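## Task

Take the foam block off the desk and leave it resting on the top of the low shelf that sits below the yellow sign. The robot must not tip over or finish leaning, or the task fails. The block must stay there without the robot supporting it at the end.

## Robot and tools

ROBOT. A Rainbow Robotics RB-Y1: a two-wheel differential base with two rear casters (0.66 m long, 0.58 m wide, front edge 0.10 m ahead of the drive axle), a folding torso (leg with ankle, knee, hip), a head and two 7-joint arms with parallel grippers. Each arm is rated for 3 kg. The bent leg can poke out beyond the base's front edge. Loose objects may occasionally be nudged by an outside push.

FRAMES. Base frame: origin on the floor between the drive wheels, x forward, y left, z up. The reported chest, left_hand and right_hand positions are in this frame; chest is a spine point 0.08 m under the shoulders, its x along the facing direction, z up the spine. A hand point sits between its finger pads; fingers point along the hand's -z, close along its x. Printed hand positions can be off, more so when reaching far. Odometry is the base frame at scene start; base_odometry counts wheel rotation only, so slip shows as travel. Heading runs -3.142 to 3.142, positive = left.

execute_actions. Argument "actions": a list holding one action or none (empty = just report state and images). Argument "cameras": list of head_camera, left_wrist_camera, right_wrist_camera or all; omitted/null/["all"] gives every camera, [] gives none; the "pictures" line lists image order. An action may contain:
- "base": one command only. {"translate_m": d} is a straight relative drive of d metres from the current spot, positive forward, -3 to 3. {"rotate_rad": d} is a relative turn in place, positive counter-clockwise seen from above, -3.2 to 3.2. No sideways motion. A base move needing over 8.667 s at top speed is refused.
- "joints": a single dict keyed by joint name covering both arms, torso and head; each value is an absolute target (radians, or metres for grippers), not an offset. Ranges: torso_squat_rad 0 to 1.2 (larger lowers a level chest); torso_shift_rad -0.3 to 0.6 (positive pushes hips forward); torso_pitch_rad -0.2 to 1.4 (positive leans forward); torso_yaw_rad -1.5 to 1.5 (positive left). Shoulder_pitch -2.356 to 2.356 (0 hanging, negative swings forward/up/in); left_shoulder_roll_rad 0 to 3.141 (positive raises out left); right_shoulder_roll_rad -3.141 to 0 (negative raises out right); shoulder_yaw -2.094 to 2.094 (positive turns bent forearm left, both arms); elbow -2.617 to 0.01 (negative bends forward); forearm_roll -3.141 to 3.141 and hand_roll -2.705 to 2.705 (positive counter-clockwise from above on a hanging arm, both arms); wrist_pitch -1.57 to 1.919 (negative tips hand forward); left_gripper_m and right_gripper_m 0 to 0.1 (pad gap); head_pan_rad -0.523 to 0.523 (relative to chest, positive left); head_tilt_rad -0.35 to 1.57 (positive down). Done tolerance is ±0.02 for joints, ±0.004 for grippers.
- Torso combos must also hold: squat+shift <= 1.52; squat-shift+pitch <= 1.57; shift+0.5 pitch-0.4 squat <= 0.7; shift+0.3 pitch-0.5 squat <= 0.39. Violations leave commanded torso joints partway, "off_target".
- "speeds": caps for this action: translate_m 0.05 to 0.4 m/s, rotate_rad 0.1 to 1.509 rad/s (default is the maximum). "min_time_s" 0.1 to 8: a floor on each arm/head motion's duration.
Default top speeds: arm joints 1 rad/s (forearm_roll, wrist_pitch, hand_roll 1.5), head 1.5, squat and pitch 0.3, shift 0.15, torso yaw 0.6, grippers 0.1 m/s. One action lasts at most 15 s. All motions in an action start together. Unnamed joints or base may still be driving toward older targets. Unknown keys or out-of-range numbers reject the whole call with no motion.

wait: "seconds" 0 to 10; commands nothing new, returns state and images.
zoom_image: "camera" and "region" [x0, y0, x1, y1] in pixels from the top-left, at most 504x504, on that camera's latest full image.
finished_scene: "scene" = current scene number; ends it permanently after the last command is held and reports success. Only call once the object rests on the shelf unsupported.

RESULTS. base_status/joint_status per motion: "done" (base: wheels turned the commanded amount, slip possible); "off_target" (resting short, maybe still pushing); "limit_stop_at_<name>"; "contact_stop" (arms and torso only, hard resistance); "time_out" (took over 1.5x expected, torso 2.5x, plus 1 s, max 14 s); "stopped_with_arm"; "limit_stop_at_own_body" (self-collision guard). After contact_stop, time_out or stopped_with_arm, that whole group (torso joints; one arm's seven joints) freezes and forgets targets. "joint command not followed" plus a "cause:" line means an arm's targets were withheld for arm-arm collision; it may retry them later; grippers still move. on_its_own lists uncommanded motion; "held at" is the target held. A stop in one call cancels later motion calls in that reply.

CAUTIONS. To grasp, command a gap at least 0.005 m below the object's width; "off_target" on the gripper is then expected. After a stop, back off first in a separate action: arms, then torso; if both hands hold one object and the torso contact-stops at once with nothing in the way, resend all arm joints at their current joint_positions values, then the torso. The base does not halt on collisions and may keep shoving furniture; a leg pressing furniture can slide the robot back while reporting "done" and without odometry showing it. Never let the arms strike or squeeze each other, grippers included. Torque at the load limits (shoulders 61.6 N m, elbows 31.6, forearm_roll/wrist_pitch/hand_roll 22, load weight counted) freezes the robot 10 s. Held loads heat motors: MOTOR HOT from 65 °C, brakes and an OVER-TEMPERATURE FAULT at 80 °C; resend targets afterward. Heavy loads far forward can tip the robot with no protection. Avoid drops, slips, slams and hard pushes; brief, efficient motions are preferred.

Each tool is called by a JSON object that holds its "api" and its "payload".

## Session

{"api": "execute_actions", "payload": {"actions": []}}

Scene clock: 0.00 s.
base_odometry: x=+0.000 y=+0.000 heading=+0.000 (m, m, rad; odometry frame)
base_status: not commanded
joint_positions: torso_squat_rad=+0.350 torso_shift_rad=-0.001 torso_pitch_rad=+0.000 torso_yaw_rad=+0.000 left_shoulder_pitch_rad=+0.045 left_shoulder_roll_rad=+0.011 left_shoulder_yaw_rad=-0.041 left_elbow_rad=-0.233 left_forearm_roll_rad=+0.027 left_wrist_pitch_rad=+0.013 left_hand_roll_rad=+0.024 left_gripper_m=+0.101 right_shoulder_pitch_rad=+0.026 right_shoulder_roll_rad=-0.014 right_shoulder_yaw_rad=+0.048 right_elbow_rad=-0.211 right_forearm_roll_rad=+0.023 right_wrist_pitch_rad=+0.040 right_hand_roll_rad=-0.025 right_gripper_m=+0.100 head_pan_rad=+0.000 head_tilt_rad=+0.400
joint_status: not commanded
chest: x=-0.2288 y=+0.0002 z=+1.2475 quat_wxyz=(+1.000, +0.000, +0.000, +0.000) (m; base frame)
left_hand: x=-0.1506 y=+0.2251 z=+0.5662 quat_wxyz=(+0.996, +0.001, -0.089, +0.012) (m; base frame)
right_hand: x=-0.1536 y=-0.2270 z=+0.5656 quat_wxyz=(+0.997, -0.005, -0.073, +0.019) (m; base frame)
pictures: head_camera, left_wrist_camera, right_wrist_camera
Images, in order (width x height): head_camera 896x504, left_wrist_camera 644x364, right_wrist_camera 644x364.

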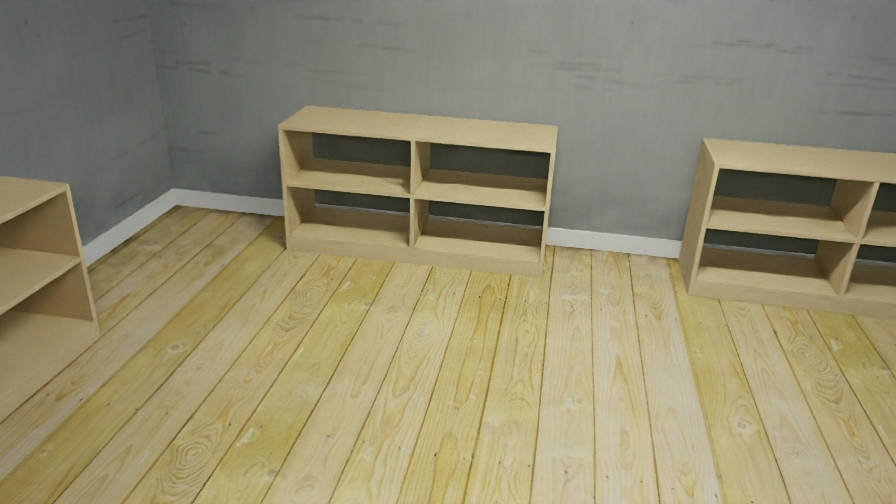

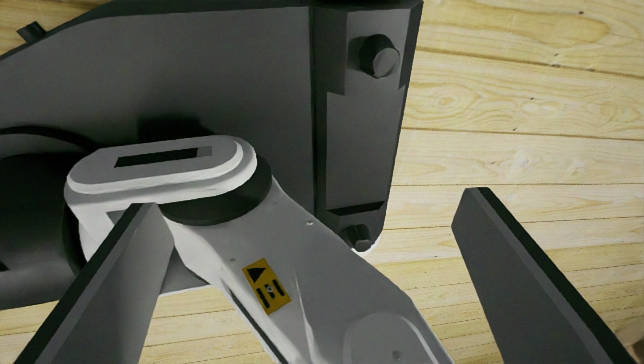

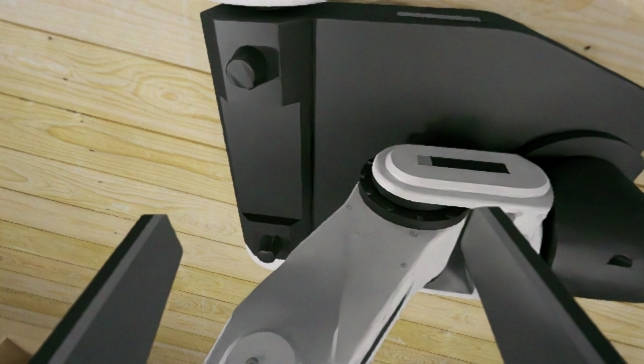

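{"api": "execute_actions", "payload": {"actions": [{"joints": {"head_pan_rad": -0.15, "head_tilt_rad": 0.1}}], "cameras": ["head_camera"]}}

Scene clock: 6.67 s.
base_odometry: x=+0.000 y=+0.000 heading=+0.000 (m, m, rad; odometry frame)
base_status: not commanded
joint_positions: torso_squat_rad=+0.350 torso_shift_rad=-0.001 torso_pitch_rad=+0.000 torso_yaw_rad=+0.000 left_shoulder_pitch_rad=+0.045 left_shoulder_roll_rad=+0.011 left_shoulder_yaw_rad=-0.041 left_elbow_rad=-0.233 left_forearm_roll_rad=+0.027 left_wrist_pitch_rad=+0.013 left_hand_roll_rad=+0.024 left_gripper_m=+0.101 right_shoulder_pitch_rad=+0.026 right_shoulder_roll_rad=-0.014 right_shoulder_yaw_rad=+0.048 right_elbow_rad=-0.211 right_forearm_roll_rad=+0.023 right_wrist_pitch_rad=+0.040 right_hand_roll_rad=-0.025 right_gripper_m=+0.100 head_pan_rad=-0.150 head_tilt_rad=+0.100
joint_status: all done
chest: x=-0.2288 y=+0.0002 z=+1.2475 quat_wxyz=(+1.000, +0.000, +0.000, +0.000) (m; base frame)
left_hand: x=-0.1506 y=+0.2251 z=+0.5662 quat_wxyz=(+0.996, +0.001, -0.089, +0.012) (m; base frame)
right_hand: x=-0.1536 y=-0.2270 z=+0.5656 quat_wxyz=(+0.997, -0.005, -0.073, +0.019) (m; base frame)
pictures: head_camera
Images, in order (width x height): head_camera 896x504.

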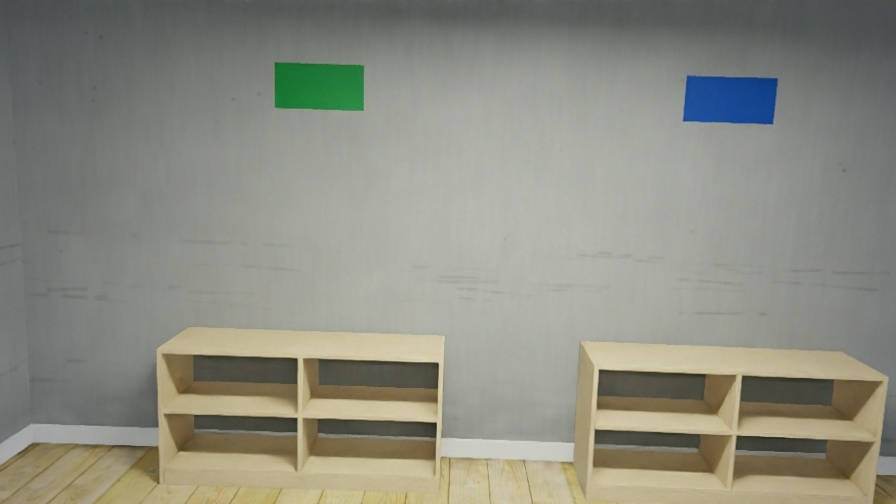

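{"api": "execute_actions", "payload": {"actions": [{"joints": {"head_pan_rad": 0.52, "head_tilt_rad": 0.2, "torso_yaw_rad": 0.15}}], "cameras": ["head_camera"]}}

Scene clock: 22.03 s.
base_odometry: x=+0.000 y=+0.000 heading=+0.000 (m, m, rad; odometry frame)
base_status: not commanded
joint_positions: torso_squat_rad=+0.350 torso_shift_rad=-0.001 torso_pitch_rad=+0.000 torso_yaw_rad=+0.150 left_shoulder_pitch_rad=+0.045 left_shoulder_roll_rad=+0.011 left_shoulder_yaw_rad=-0.041 left_elbow_rad=-0.233 left_forearm_roll_rad=+0.027 left_wrist_pitch_rad=+0.013 left_hand_roll_rad=+0.024 left_gripper_m=+0.101 right_shoulder_pitch_rad=+0.026 right_shoulder_roll_rad=-0.014 right_shoulder_yaw_rad=+0.048 right_elbow_rad=-0.211 right_forearm_roll_rad=+0.023 right_wrist_pitch_rad=+0.040 right_hand_roll_rad=-0.025 right_gripper_m=+0.100 head_pan_rad=+0.520 head_tilt_rad=+0.200
joint_status: all done
chest: x=-0.2288 y=+0.0002 z=+1.2475 quat_wxyz=(+0.997, +0.000, +0.000, +0.075) (m; base frame)
left_hand: x=-0.1852 y=+0.2343 z=+0.5662 quat_wxyz=(+0.992, +0.008, -0.088, +0.087) (m; base frame)
right_hand: x=-0.1205 y=-0.2132 z=+0.5656 quat_wxyz=(+0.993, +0.000, -0.074, +0.094) (m; base frame)
pictures: head_camera
Images, in order (width x height): head_camera 896x504.

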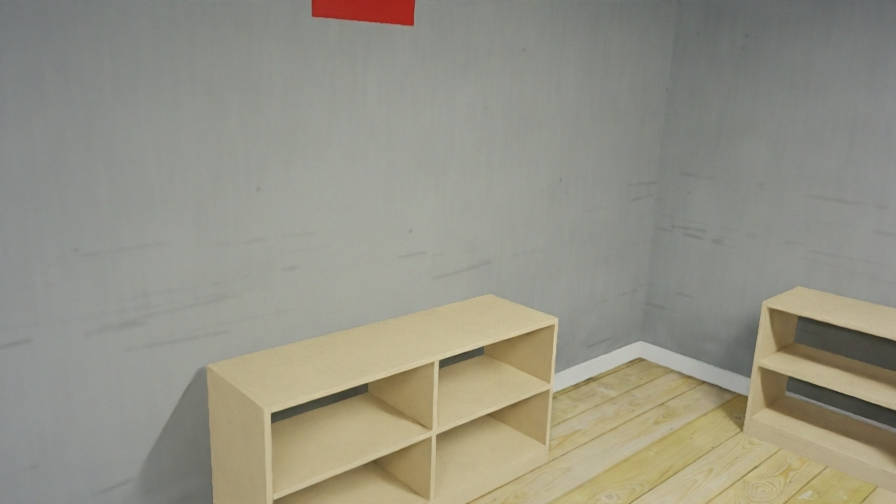

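{"api": "execute_actions", "payload": {"actions": [{"base": {"rotate_rad": 3.05}, "joints": {"head_pan_rad": 0.0, "head_tilt_rad": 0.35, "torso_yaw_rad": 0.0, "torso_squat_rad": 0.15}}], "cameras": ["head_camera"]}}

Scene clock: 36.30 s.
base_odometry: x=+0.000 y=+0.000 heading=+3.050 (m, m, rad; odometry frame)
base_status: done
joint_positions: torso_squat_rad=+0.150 torso_shift_rad=-0.001 torso_pitch_rad=+0.000 torso_yaw_rad=+0.000 left_shoulder_pitch_rad=+0.045 left_shoulder_roll_rad=+0.011 left_shoulder_yaw_rad=-0.041 left_elbow_rad=-0.233 left_forearm_roll_rad=+0.027 left_wrist_pitch_rad=+0.013 left_hand_roll_rad=+0.024 left_gripper_m=+0.101 right_shoulder_pitch_rad=+0.026 right_shoulder_roll_rad=-0.014 right_shoulder_yaw_rad=+0.048 right_elbow_rad=-0.211 right_forearm_roll_rad=+0.023 right_wrist_pitch_rad=+0.040 right_hand_roll_rad=-0.025 right_gripper_m=+0.100 head_pan_rad=+0.000 head_tilt_rad=+0.350
joint_status: all done
chest: x=-0.2289 y=+0.0002 z=+1.2821 quat_wxyz=(+1.000, +0.000, +0.000, +0.000) (m; base frame)
left_hand: x=-0.1507 y=+0.2252 z=+0.6008 quat_wxyz=(+0.996, +0.001, -0.089, +0.012) (m; base frame)
right_hand: x=-0.1536 y=-0.2270 z=+0.6002 quat_wxyz=(+0.997, -0.005, -0.073, +0.019) (m; base frame)
pictures: head_camera
Images, in order (width x height): head_camera 896x504.

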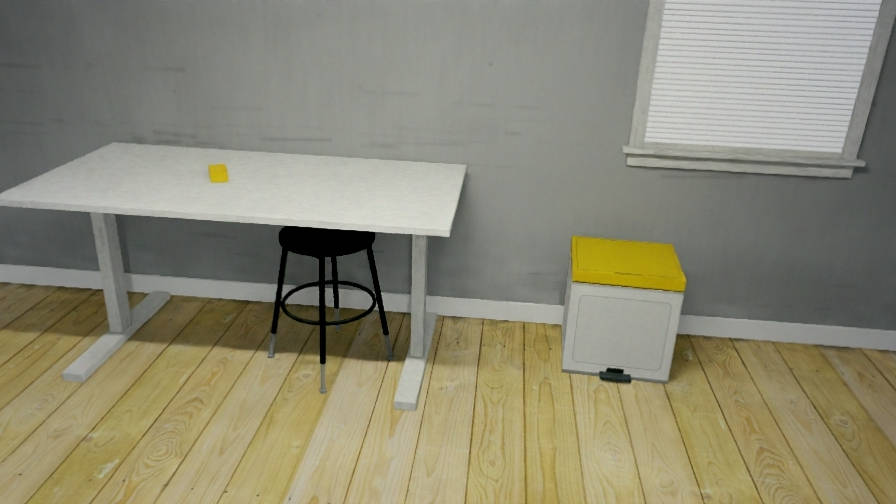

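{"api": "zoom_image", "payload": {"camera": "head_camera", "region": [188, 152, 248, 197]}}

{"api": "zoom_image", "payload": {"camera": "head_camera", "region": [0, 130, 250, 400]}}

{"api": "zoom_image", "payload": {"camera": "head_camera", "region": [250, 140, 500, 420]}}

Region (188, 152, 248, 197) of head_camera's 896x504 image, scaled by 8.400, with more detail than that image has; it fills the top 378 rows of this view, and the rest is white.

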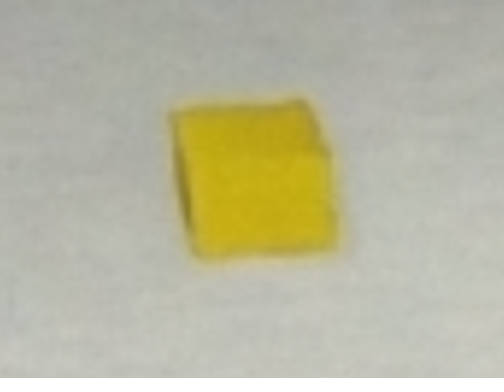

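Region (0, 130, 250, 400) of head_camera's 896x504 image, scaled by 1.867, with more detail than that image has; it fills the left 467 columns of this view, and the rest is white.

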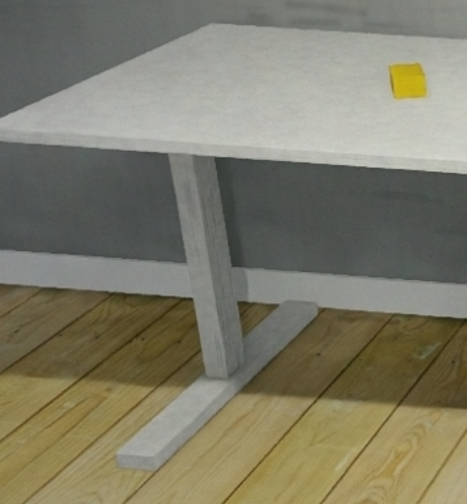

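Region (250, 140, 500, 420) of head_camera's 896x504 image, scaled by 1.800, with more detail than that image has; it fills the left 450 columns of this view, and the rest is white.

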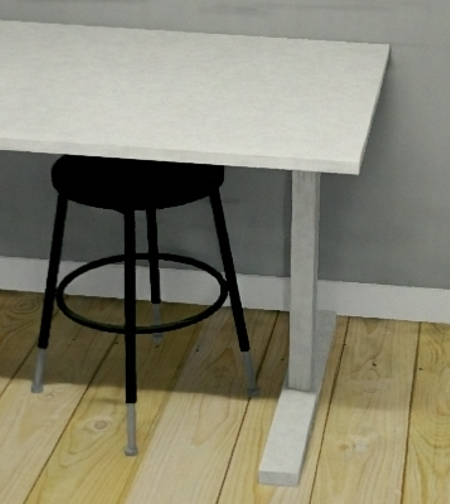

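{"api": "execute_actions", "payload": {"actions": [{"base": {"rotate_rad": 0.43}, "joints": {"head_tilt_rad": 0.52}}]}}

Scene clock: 158.60 s.
base_odometry: x=+0.000 y=+0.000 heading=-2.804 (m, m, rad; odometry frame)
base_status: done
joint_positions: torso_squat_rad=+0.150 torso_shift_rad=-0.001 torso_pitch_rad=+0.000 torso_yaw_rad=+0.000 left_shoulder_pitch_rad=+0.045 left_shoulder_roll_rad=+0.011 left_shoulder_yaw_rad=-0.041 left_elbow_rad=-0.233 left_forearm_roll_rad=+0.027 left_wrist_pitch_rad=+0.013 left_hand_roll_rad=+0.024 left_gripper_m=+0.101 right_shoulder_pitch_rad=+0.026 right_shoulder_roll_rad=-0.014 right_shoulder_yaw_rad=+0.048 right_elbow_rad=-0.211 right_forearm_roll_rad=+0.023 right_wrist_pitch_rad=+0.040 right_hand_roll_rad=-0.025 right_gripper_m=+0.100 head_pan_rad=+0.000 head_tilt_rad=+0.520
joint_status: all done
chest: x=-0.2289 y=+0.0002 z=+1.2821 quat_wxyz=(+1.000, +0.000, +0.000, +0.000) (m; base frame)
left_hand: x=-0.1507 y=+0.2252 z=+0.6008 quat_wxyz=(+0.996, +0.001, -0.089, +0.012) (m; base frame)
right_hand: x=-0.1536 y=-0.2270 z=+0.6002 quat_wxyz=(+0.997, -0.005, -0.073, +0.019) (m; base frame)
pictures: head_camera, left_wrist_camera, right_wrist_camera
Images, in order (width x height): head_camera 896x504, left_wrist_camera 644x364, right_wrist_camera 644x364.

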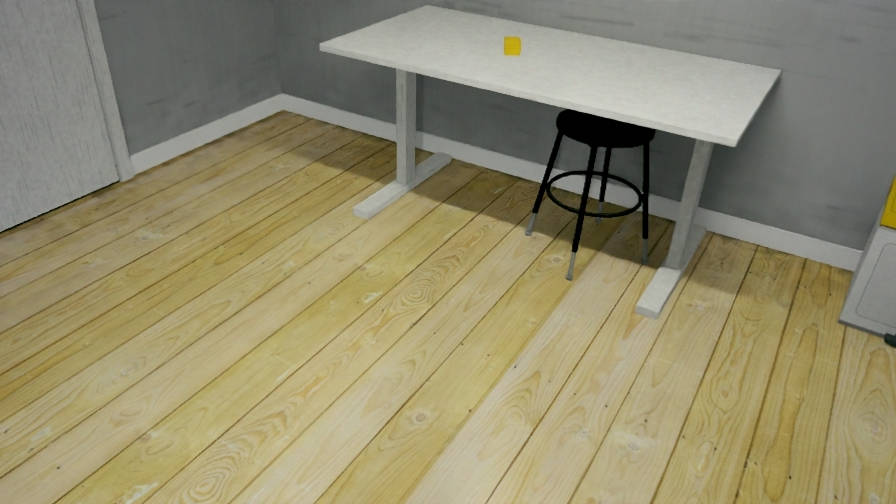

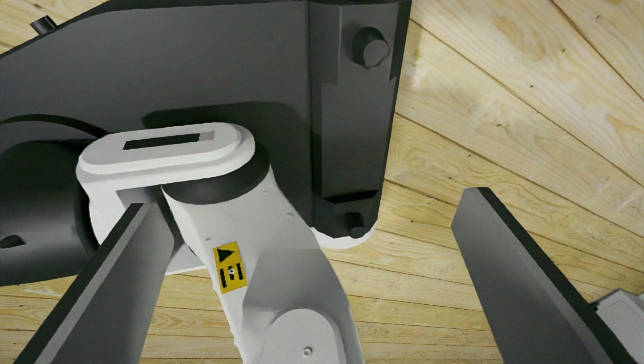

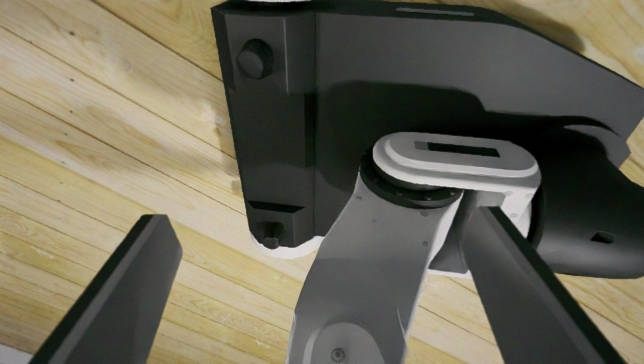

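{"api": "zoom_image", "payload": {"camera": "head_camera", "region": [482, 25, 542, 70]}}

{"api": "zoom_image", "payload": {"camera": "head_camera", "region": [300, 0, 550, 240]}}

{"api": "zoom_image", "payload": {"camera": "head_camera", "region": [550, 40, 800, 330]}}

Region (482, 25, 542, 70) of head_camera's 896x504 image, scaled by 8.400, with more detail than that image has; it fills the top 378 rows of this view, and the rest is white.

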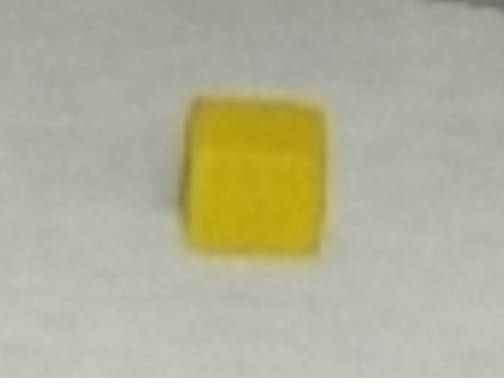

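Region (300, 0, 550, 240) of head_camera's 896x504 image, scaled by 2.016, with more detail than that image has; it fills the top 484 rows of this view, and the rest is white.

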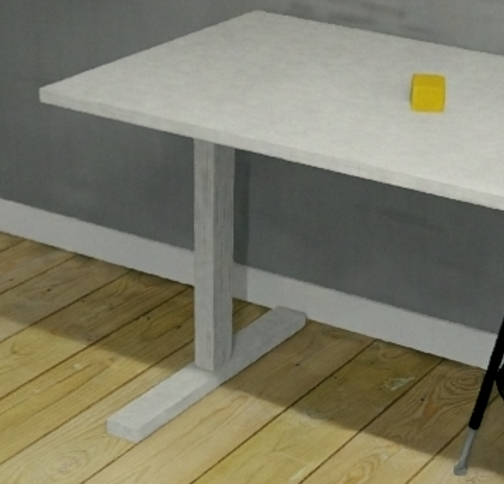

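Region (550, 40, 800, 330) of head_camera's 896x504 image, scaled by 1.738, with more detail than that image has; it fills the left 434 columns of this view, and the rest is white.

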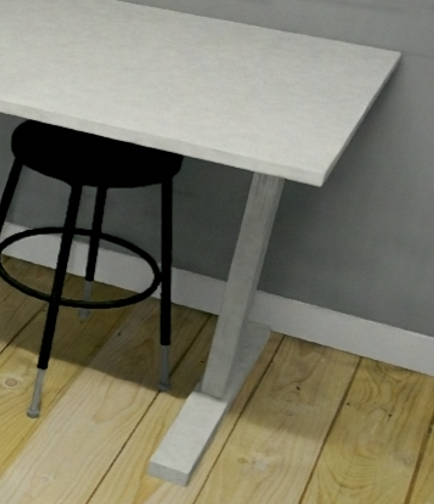

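{"api": "execute_actions", "payload": {"actions": [{"base": {"translate_m": 2.02}, "joints": {"torso_pitch_rad": 0.5, "head_pan_rad": -0.35, "head_tilt_rad": 0.45, "right_shoulder_pitch_rad": -0.96, "right_shoulder_roll_rad": -0.30, "right_shoulder_yaw_rad": -0.258, "right_elbow_rad": -1.104, "right_forearm_roll_rad": -0.127, "right_wrist_pitch_rad": 0.959, "right_hand_roll_rad": 1.536, "left_shoulder_pitch_rad": -0.4, "left_shoulder_roll_rad": 0.09}, "min_time_s": 3.2}], "cameras": ["head_camera", "right_wrist_camera"]}}

Scene clock: 250.83 s.
base_odometry: x=-1.906 y=-0.670 heading=-2.803 (m, m, rad; odometry frame)
base_status: done
joint_positions: torso_squat_rad=+0.150 torso_shift_rad=-0.001 torso_pitch_rad=+0.500 torso_yaw_rad=+0.000 left_shoulder_pitch_rad=-0.400 left_shoulder_roll_rad=+0.090 left_shoulder_yaw_rad=-0.041 left_elbow_rad=-0.233 left_forearm_roll_rad=+0.027 left_wrist_pitch_rad=+0.013 left_hand_roll_rad=+0.024 left_gripper_m=+0.101 right_shoulder_pitch_rad=-0.960 right_shoulder_roll_rad=-0.300 right_shoulder_yaw_rad=-0.258 right_elbow_rad=-1.104 right_forearm_roll_rad=-0.127 right_wrist_pitch_rad=+0.959 right_hand_roll_rad=+1.536 right_gripper_m=+0.100 head_pan_rad=-0.350 head_tilt_rad=+0.450
joint_status: all done
chest: x=-0.0803 y=+0.0002 z=+1.2442 quat_wxyz=(+0.969, +0.000, +0.247, +0.000) (m; base frame)
left_hand: x=-0.0198 y=+0.2488 z=+0.5499 quat_wxyz=(+0.996, +0.015, -0.051, -0.066) (m; base frame)
right_hand: x=+0.5002 y=-0.2847 z=+0.8698 quat_wxyz=(+0.696, -0.223, -0.208, +0.650) (m; base frame)
pictures: head_camera, right_wrist_camera
Images, in order (width x height): head_camera 896x504, right_wrist_camera 644x364.

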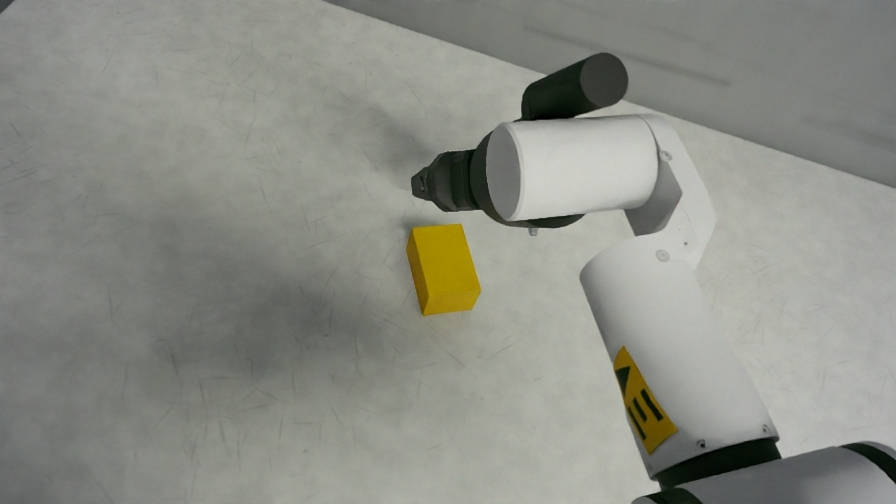

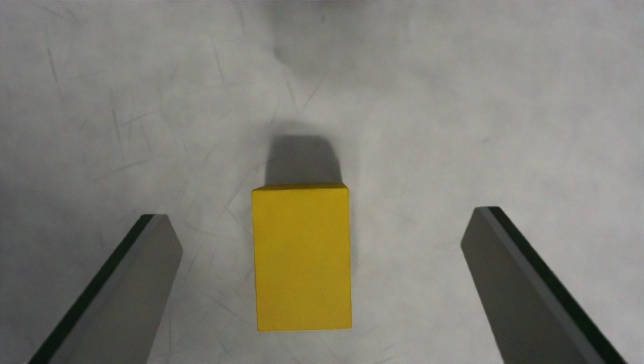

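{"api": "execute_actions", "payload": {"actions": []}}

Scene clock: 279.80 s.
base_odometry: x=-1.906 y=-0.670 heading=-2.803 (m, m, rad; odometry frame)
base_status: done
joint_positions: torso_squat_rad=+0.150 torso_shift_rad=-0.001 torso_pitch_rad=+0.500 torso_yaw_rad=+0.000 left_shoulder_pitch_rad=-0.400 left_shoulder_roll_rad=+0.090 left_shoulder_yaw_rad=-0.041 left_elbow_rad=-0.233 left_forearm_roll_rad=+0.027 left_wrist_pitch_rad=+0.013 left_hand_roll_rad=+0.024 left_gripper_m=+0.101 right_shoulder_pitch_rad=-0.960 right_shoulder_roll_rad=-0.300 right_shoulder_yaw_rad=-0.258 right_elbow_rad=-1.104 right_forearm_roll_rad=-0.127 right_wrist_pitch_rad=+0.959 right_hand_roll_rad=+1.536 right_gripper_m=+0.100 head_pan_rad=-0.350 head_tilt_rad=+0.450
joint_status: all done
chest: x=-0.0803 y=+0.0002 z=+1.2442 quat_wxyz=(+0.969, +0.000, +0.247, +0.000) (m; base frame)
left_hand: x=-0.0198 y=+0.2488 z=+0.5499 quat_wxyz=(+0.996, +0.015, -0.051, -0.066) (m; base frame)
right_hand: x=+0.5002 y=-0.2847 z=+0.8698 quat_wxyz=(+0.696, -0.223, -0.208, +0.650) (m; base frame)
pictures: head_camera, left_wrist_camera, right_wrist_camera
Images, in order (width x height): head_camera 896x504, left_wrist_camera 644x364, right_wrist_camera 644x364.

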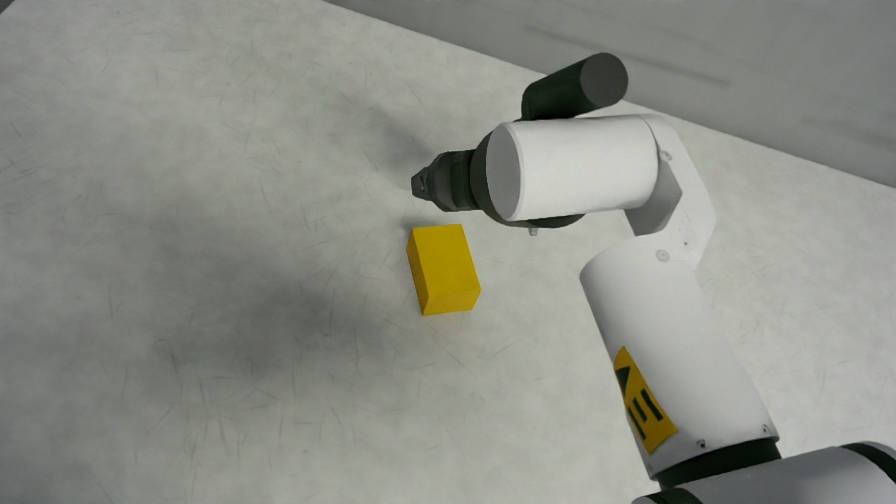

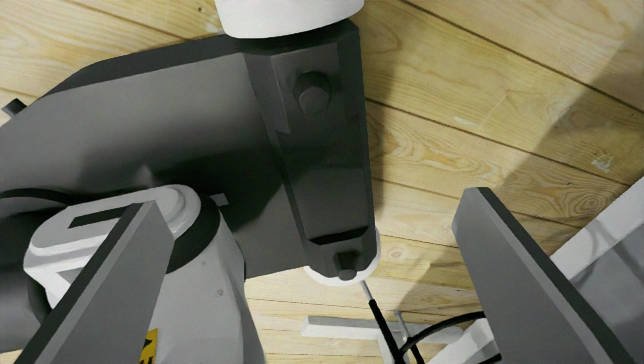

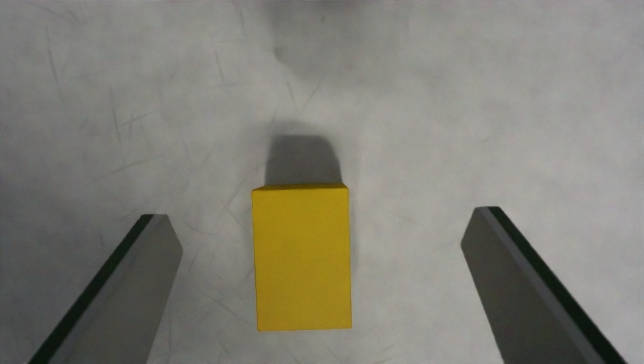

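{"api": "execute_actions", "payload": {"actions": [{"base": {"translate_m": -0.034}, "joints": {"torso_squat_rad": 0.48, "torso_yaw_rad": 0.02}}], "cameras": ["head_camera", "right_wrist_camera"]}}

Scene clock: 312.57 s.
base_odometry: x=-1.873 y=-0.659 heading=-2.803 (m, m, rad; odometry frame)
base_status: done
joint_positions: torso_squat_rad=+0.480 torso_shift_rad=-0.001 torso_pitch_rad=+0.500 torso_yaw_rad=+0.020 left_shoulder_pitch_rad=-0.400 left_shoulder_roll_rad=+0.090 left_shoulder_yaw_rad=-0.041 left_elbow_rad=-0.233 left_forearm_roll_rad=+0.027 left_wrist_pitch_rad=+0.013 left_hand_roll_rad=+0.024 left_gripper_m=+0.101 right_shoulder_pitch_rad=-0.960 right_shoulder_roll_rad=-0.300 right_shoulder_yaw_rad=-0.258 right_elbow_rad=-1.104 right_forearm_roll_rad=-0.127 right_wrist_pitch_rad=+0.959 right_hand_roll_rad=+1.536 right_gripper_m=+0.100 head_pan_rad=-0.350 head_tilt_rad=+0.450
joint_status: all done
chest: x=-0.0803 y=+0.0002 z=+1.1730 quat_wxyz=(+0.969, +0.002, +0.247, +0.010) (m; base frame)
left_hand: x=-0.0241 y=+0.2565 z=+0.4811 quat_wxyz=(+0.997, +0.020, -0.050, -0.057) (m; base frame)
right_hand: x=+0.5051 y=-0.2710 z=+0.7961 quat_wxyz=(+0.692, -0.218, -0.213, +0.655) (m; base frame)
pictures: head_camera, right_wrist_camera
Images, in order (width x height): head_camera 896x504, right_wrist_camera 644x364.

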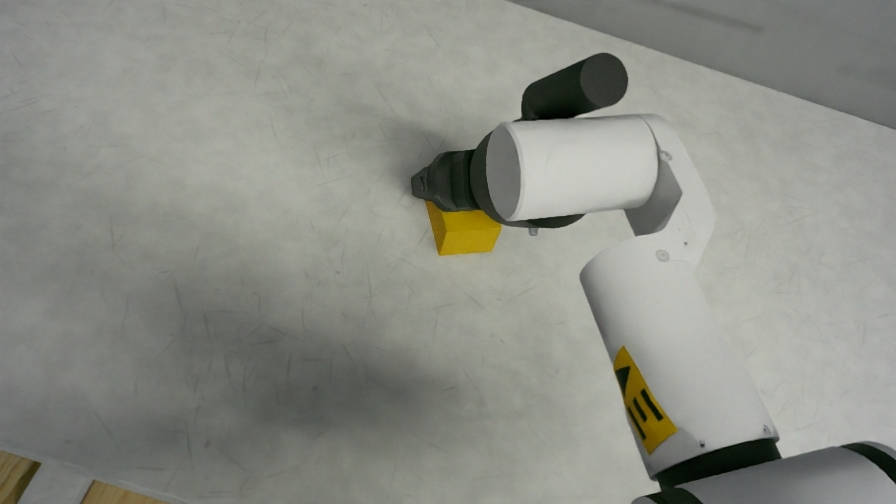

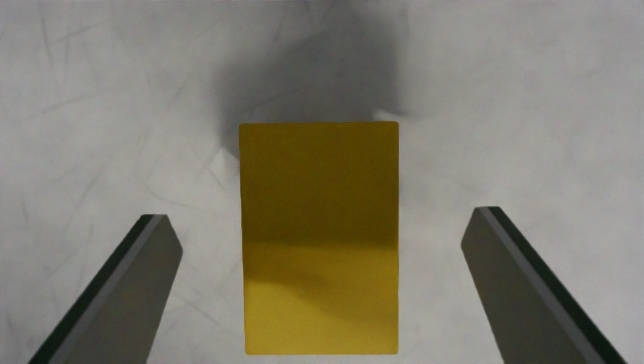

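{"api": "zoom_image", "payload": {"camera": "right_wrist_camera", "region": [130, 100, 510, 364]}}

{"api": "zoom_image", "payload": {"camera": "head_camera", "region": [380, 130, 580, 280]}}

Region (130, 100, 510, 364) of right_wrist_camera's 644x364 image, scaled by 1.326, with more detail than that image has; it fills the top 350 rows of this view, and the rest is white.

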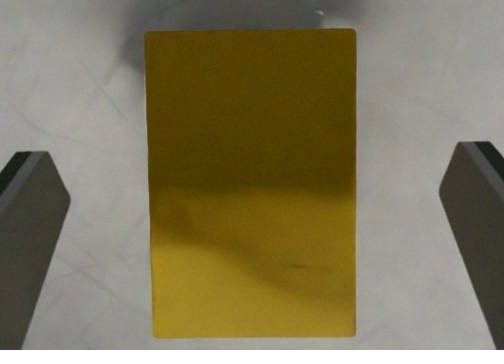

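Region (380, 130, 580, 280) of head_camera's 896x504 image, scaled by 2.520, with more detail than that image has; it fills the top 378 rows of this view, and the rest is white.

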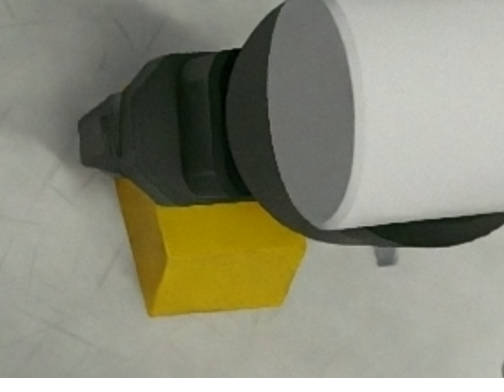

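{"api": "execute_actions", "payload": {"actions": [{"joints": {"torso_squat_rad": 0.585, "right_gripper_m": 0.08}}], "cameras": ["head_camera", "right_wrist_camera"]}}

Scene clock: 340.10 s.
base_odometry: x=-1.873 y=-0.659 heading=-2.803 (m, m, rad; odometry frame)
base_status: not commanded
joint_positions: torso_squat_rad=+0.585 torso_shift_rad=-0.001 torso_pitch_rad=+0.500 torso_yaw_rad=+0.020 left_shoulder_pitch_rad=-0.400 left_shoulder_roll_rad=+0.090 left_shoulder_yaw_rad=-0.041 left_elbow_rad=-0.233 left_forearm_roll_rad=+0.027 left_wrist_pitch_rad=+0.013 left_hand_roll_rad=+0.024 left_gripper_m=+0.101 right_shoulder_pitch_rad=-0.960 right_shoulder_roll_rad=-0.300 right_shoulder_yaw_rad=-0.258 right_elbow_rad=-1.104 right_forearm_roll_rad=-0.127 right_wrist_pitch_rad=+0.959 right_hand_roll_rad=+1.536 right_gripper_m=+0.080 head_pan_rad=-0.350 head_tilt_rad=+0.450
joint_status: all done
chest: x=-0.0803 y=+0.0002 z=+1.1357 quat_wxyz=(+0.969, +0.002, +0.247, +0.010) (m; base frame)
left_hand: x=-0.0241 y=+0.2565 z=+0.4438 quat_wxyz=(+0.997, +0.020, -0.050, -0.057) (m; base frame)
right_hand: x=+0.5051 y=-0.2710 z=+0.7588 quat_wxyz=(+0.692, -0.218, -0.213, +0.655) (m; base frame)
pictures: head_camera, right_wrist_camera
Images, in order (width x height): head_camera 896x504, right_wrist_camera 644x364.

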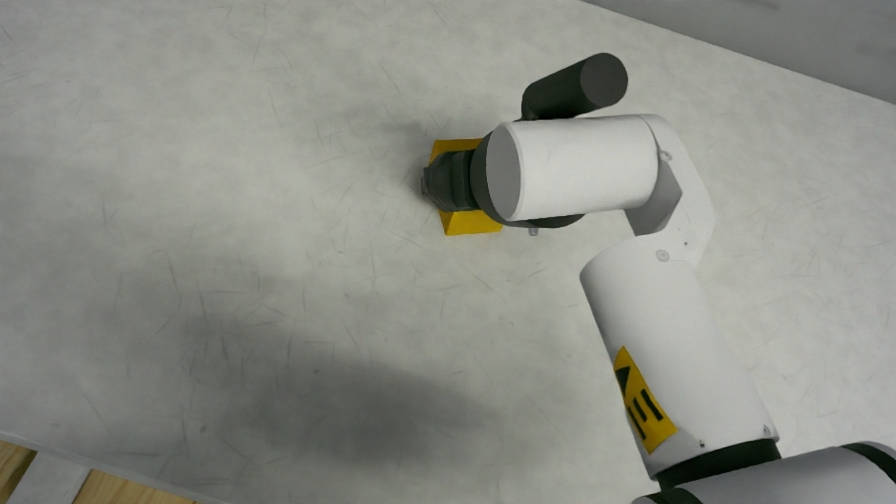

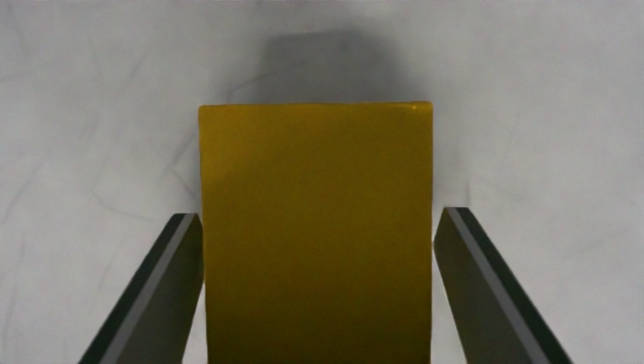

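{"api": "execute_actions", "payload": {"actions": [{"joints": {"right_gripper_m": 0.048}}], "cameras": ["right_wrist_camera"]}}

Scene clock: 343.73 s.
base_odometry: x=-1.873 y=-0.659 heading=-2.803 (m, m, rad; odometry frame)
base_status: not commanded
joint_positions: torso_squat_rad=+0.585 torso_shift_rad=-0.001 torso_pitch_rad=+0.500 torso_yaw_rad=+0.020 left_shoulder_pitch_rad=-0.400 left_shoulder_roll_rad=+0.090 left_shoulder_yaw_rad=-0.041 left_elbow_rad=-0.233 left_forearm_roll_rad=+0.027 left_wrist_pitch_rad=+0.013 left_hand_roll_rad=+0.024 left_gripper_m=+0.101 right_shoulder_pitch_rad=-0.960 right_shoulder_roll_rad=-0.300 right_shoulder_yaw_rad=-0.258 right_elbow_rad=-1.104 right_forearm_roll_rad=-0.127 right_wrist_pitch_rad=+0.959 right_hand_roll_rad=+1.536 right_gripper_m=+0.059 head_pan_rad=-0.350 head_tilt_rad=+0.450
joint_status: right_gripper_m off_target (ended at +0.059, target +0.048)
chest: x=-0.0803 y=+0.0002 z=+1.1357 quat_wxyz=(+0.969, +0.002, +0.247, +0.010) (m; base frame)
left_hand: x=-0.0241 y=+0.2565 z=+0.4438 quat_wxyz=(+0.997, +0.020, -0.050, -0.057) (m; base frame)
right_hand: x=+0.5051 y=-0.2710 z=+0.7588 quat_wxyz=(+0.692, -0.218, -0.213, +0.655) (m; base frame)
pictures: right_wrist_camera
Images, in order (width x height): right_wrist_camera 644x364.

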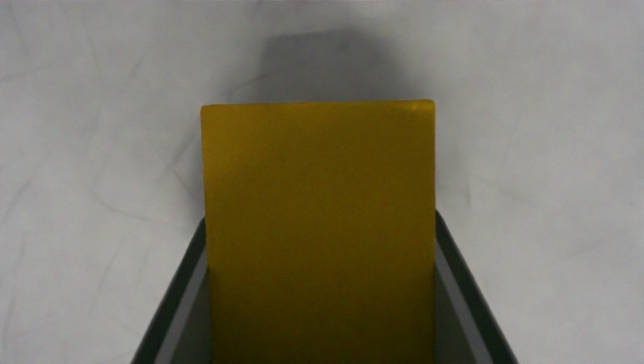

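{"api": "execute_actions", "payload": {"actions": [{"base": {"translate_m": -0.46}, "joints": {"torso_squat_rad": 0.45, "left_forearm_roll_rad": -1.03, "left_wrist_pitch_rad": 0.92, "left_hand_roll_rad": -1.57, "head_pan_rad": 0.52, "head_tilt_rad": -0.3}}]}}

Scene clock: 466.63 s.
base_odometry: x=-1.440 y=-0.506 heading=-2.802 (m, m, rad; odometry frame)
base_status: done
joint_positions: torso_squat_rad=+0.450 torso_shift_rad=-0.001 torso_pitch_rad=+0.500 torso_yaw_rad=+0.020 left_shoulder_pitch_rad=-0.400 left_shoulder_roll_rad=+0.090 left_shoulder_yaw_rad=-0.041 left_elbow_rad=-0.233 left_forearm_roll_rad=-1.030 left_wrist_pitch_rad=+0.920 left_hand_roll_rad=-1.570 left_gripper_m=+0.101 right_shoulder_pitch_rad=-0.960 right_shoulder_roll_rad=-0.300 right_shoulder_yaw_rad=-0.258 right_elbow_rad=-1.104 right_forearm_roll_rad=-0.127 right_wrist_pitch_rad=+0.959 right_hand_roll_rad=+1.536 right_gripper_m=+0.059 head_pan_rad=+0.520 head_tilt_rad=-0.300
joint_status: all done
chest: x=-0.0803 y=+0.0002 z=+1.1824 quat_wxyz=(+0.969, +0.002, +0.247, +0.010) (m; base frame)
left_hand: x=-0.0988 y=+0.4239 z=+0.5790 quat_wxyz=(+0.194, -0.029, +0.440, -0.876) (m; base frame)
right_hand: x=+0.5050 y=-0.2710 z=+0.8054 quat_wxyz=(+0.692, -0.218, -0.213, +0.655) (m; base frame)
pictures: head_camera, left_wrist_camera, right_wrist_camera
Images, in order (width x height): head_camera 896x504, left_wrist_camera 644x364, right_wrist_camera 644x364.

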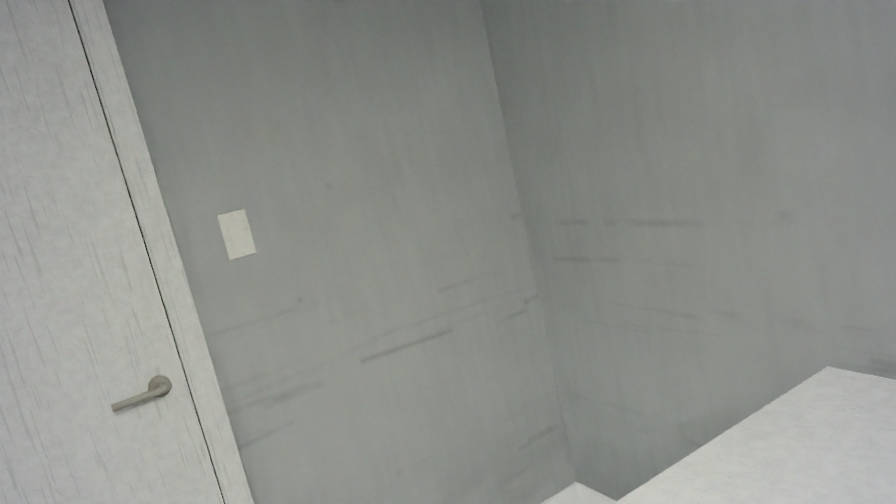

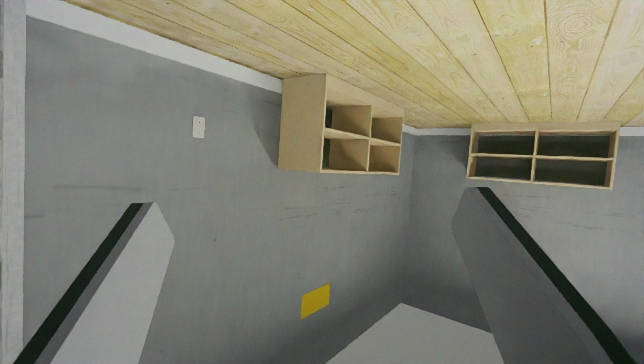

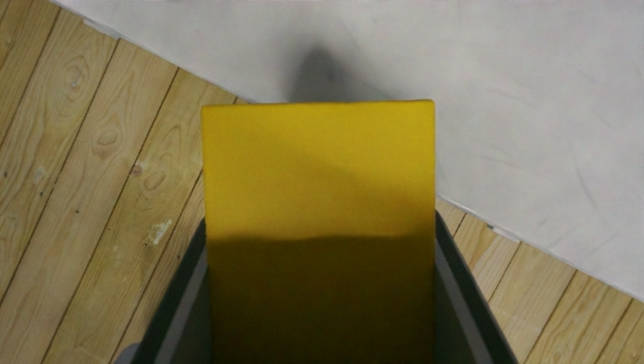

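{"api": "zoom_image", "payload": {"camera": "left_wrist_camera", "region": [260, 50, 440, 200]}}

{"api": "zoom_image", "payload": {"camera": "left_wrist_camera", "region": [400, 90, 644, 220]}}

Region (260, 50, 440, 200) of left_wrist_camera's 644x364 image, scaled by 2.800, with more detail than that image has.

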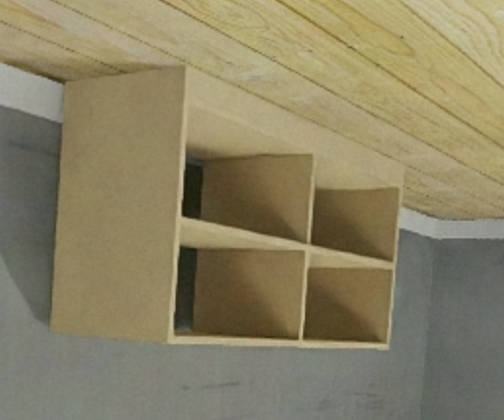

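Region (400, 90, 644, 220) of left_wrist_camera's 644x364 image, scaled by 2.066, with more detail than that image has; it fills the top 269 rows of this view, and the rest is white.

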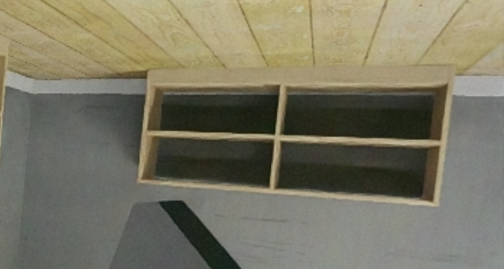

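{"api": "execute_actions", "payload": {"actions": [{"base": {"rotate_rad": 2.045}, "joints": {"left_elbow_rad": -0.7, "left_forearm_roll_rad": -0.1, "left_wrist_pitch_rad": -1.24, "left_hand_roll_rad": 0.0, "head_pan_rad": -0.02, "head_tilt_rad": -0.1}, "min_time_s": 3.3}]}}

Scene clock: 591.00 s.
base_odometry: x=-1.439 y=-0.506 heading=-0.757 (m, m, rad; odometry frame)
base_status: done
joint_positions: torso_squat_rad=+0.450 torso_shift_rad=-0.001 torso_pitch_rad=+0.500 torso_yaw_rad=+0.020 left_shoulder_pitch_rad=-0.400 left_shoulder_roll_rad=+0.090 left_shoulder_yaw_rad=-0.041 left_elbow_rad=-0.700 left_forearm_roll_rad=-0.100 left_wrist_pitch_rad=-1.240 left_hand_roll_rad=+0.000 left_gripper_m=+0.101 right_shoulder_pitch_rad=-0.960 right_shoulder_roll_rad=-0.300 right_shoulder_yaw_rad=-0.258 right_elbow_rad=-1.104 right_forearm_roll_rad=-0.127 right_wrist_pitch_rad=+0.959 right_hand_roll_rad=+1.536 right_gripper_m=+0.059 head_pan_rad=-0.020 head_tilt_rad=-0.100
joint_status: all done
chest: x=-0.0803 y=+0.0002 z=+1.1824 quat_wxyz=(+0.969, +0.002, +0.247, +0.010) (m; base frame)
left_hand: x=+0.2828 y=+0.1678 z=+0.8000 quat_wxyz=(+0.607, -0.064, -0.783, -0.117) (m; base frame)
right_hand: x=+0.5050 y=-0.2710 z=+0.8054 quat_wxyz=(+0.692, -0.218, -0.213, +0.655) (m; base frame)
pictures: head_camera, left_wrist_camera, right_wrist_camera
Images, in order (width x height): head_camera 896x504, left_wrist_camera 644x364, right_wrist_camera 644x364.

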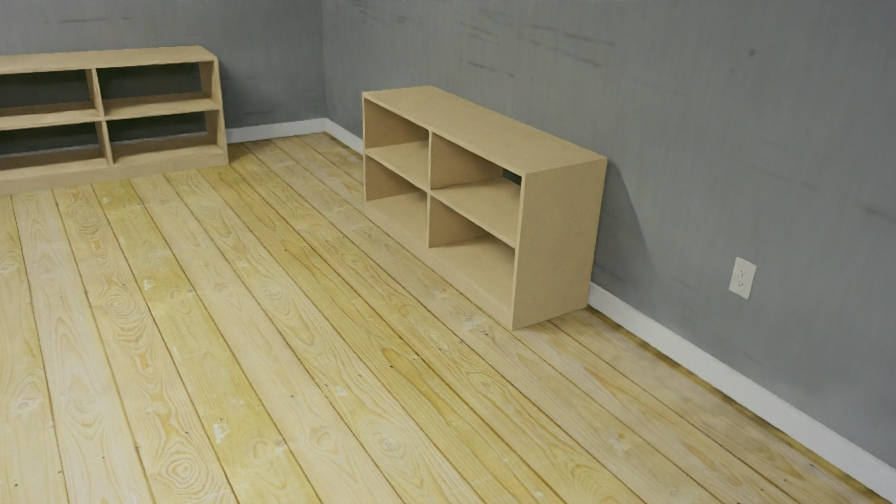

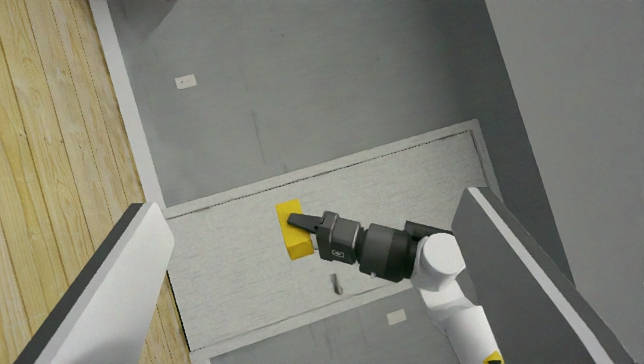

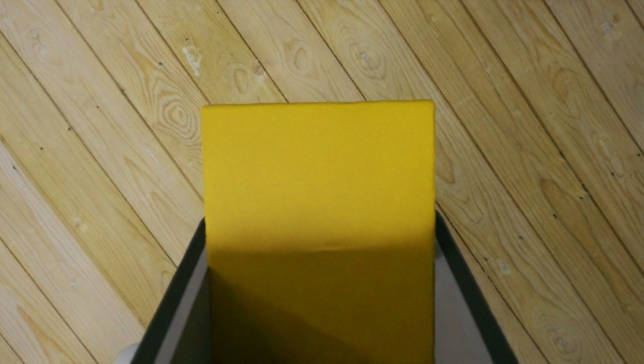

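The shelf is in view and the side camera shows the block. I'll zoom in to measure both.

{"api": "zoom_image", "payload": {"camera": "head_camera", "region": [470, 140, 630, 340]}}

{"api": "zoom_image", "payload": {"camera": "head_camera", "region": [340, 70, 500, 230]}}

{"api": "zoom_image", "payload": {"camera": "left_wrist_camera", "region": [250, 180, 370, 280]}}

Region (470, 140, 630, 340) of head_camera's 896x504 image, scaled by 2.520, with more detail than that image has; it fills the left 403 columns of this view, and the rest is white.

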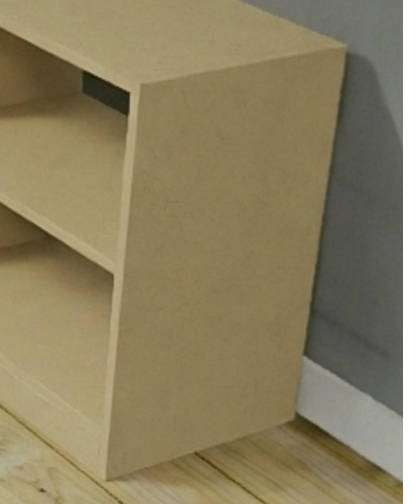

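Region (340, 70, 500, 230) of head_camera's 896x504 image, scaled by 3.150, with more detail than that image has.

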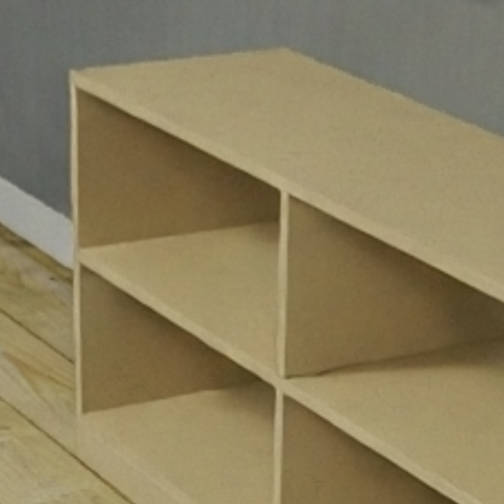

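Region (250, 180, 370, 280) of left_wrist_camera's 644x364 image, scaled by 4.200, with more detail than that image has.

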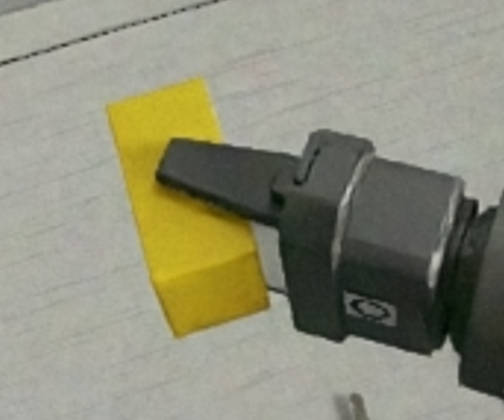

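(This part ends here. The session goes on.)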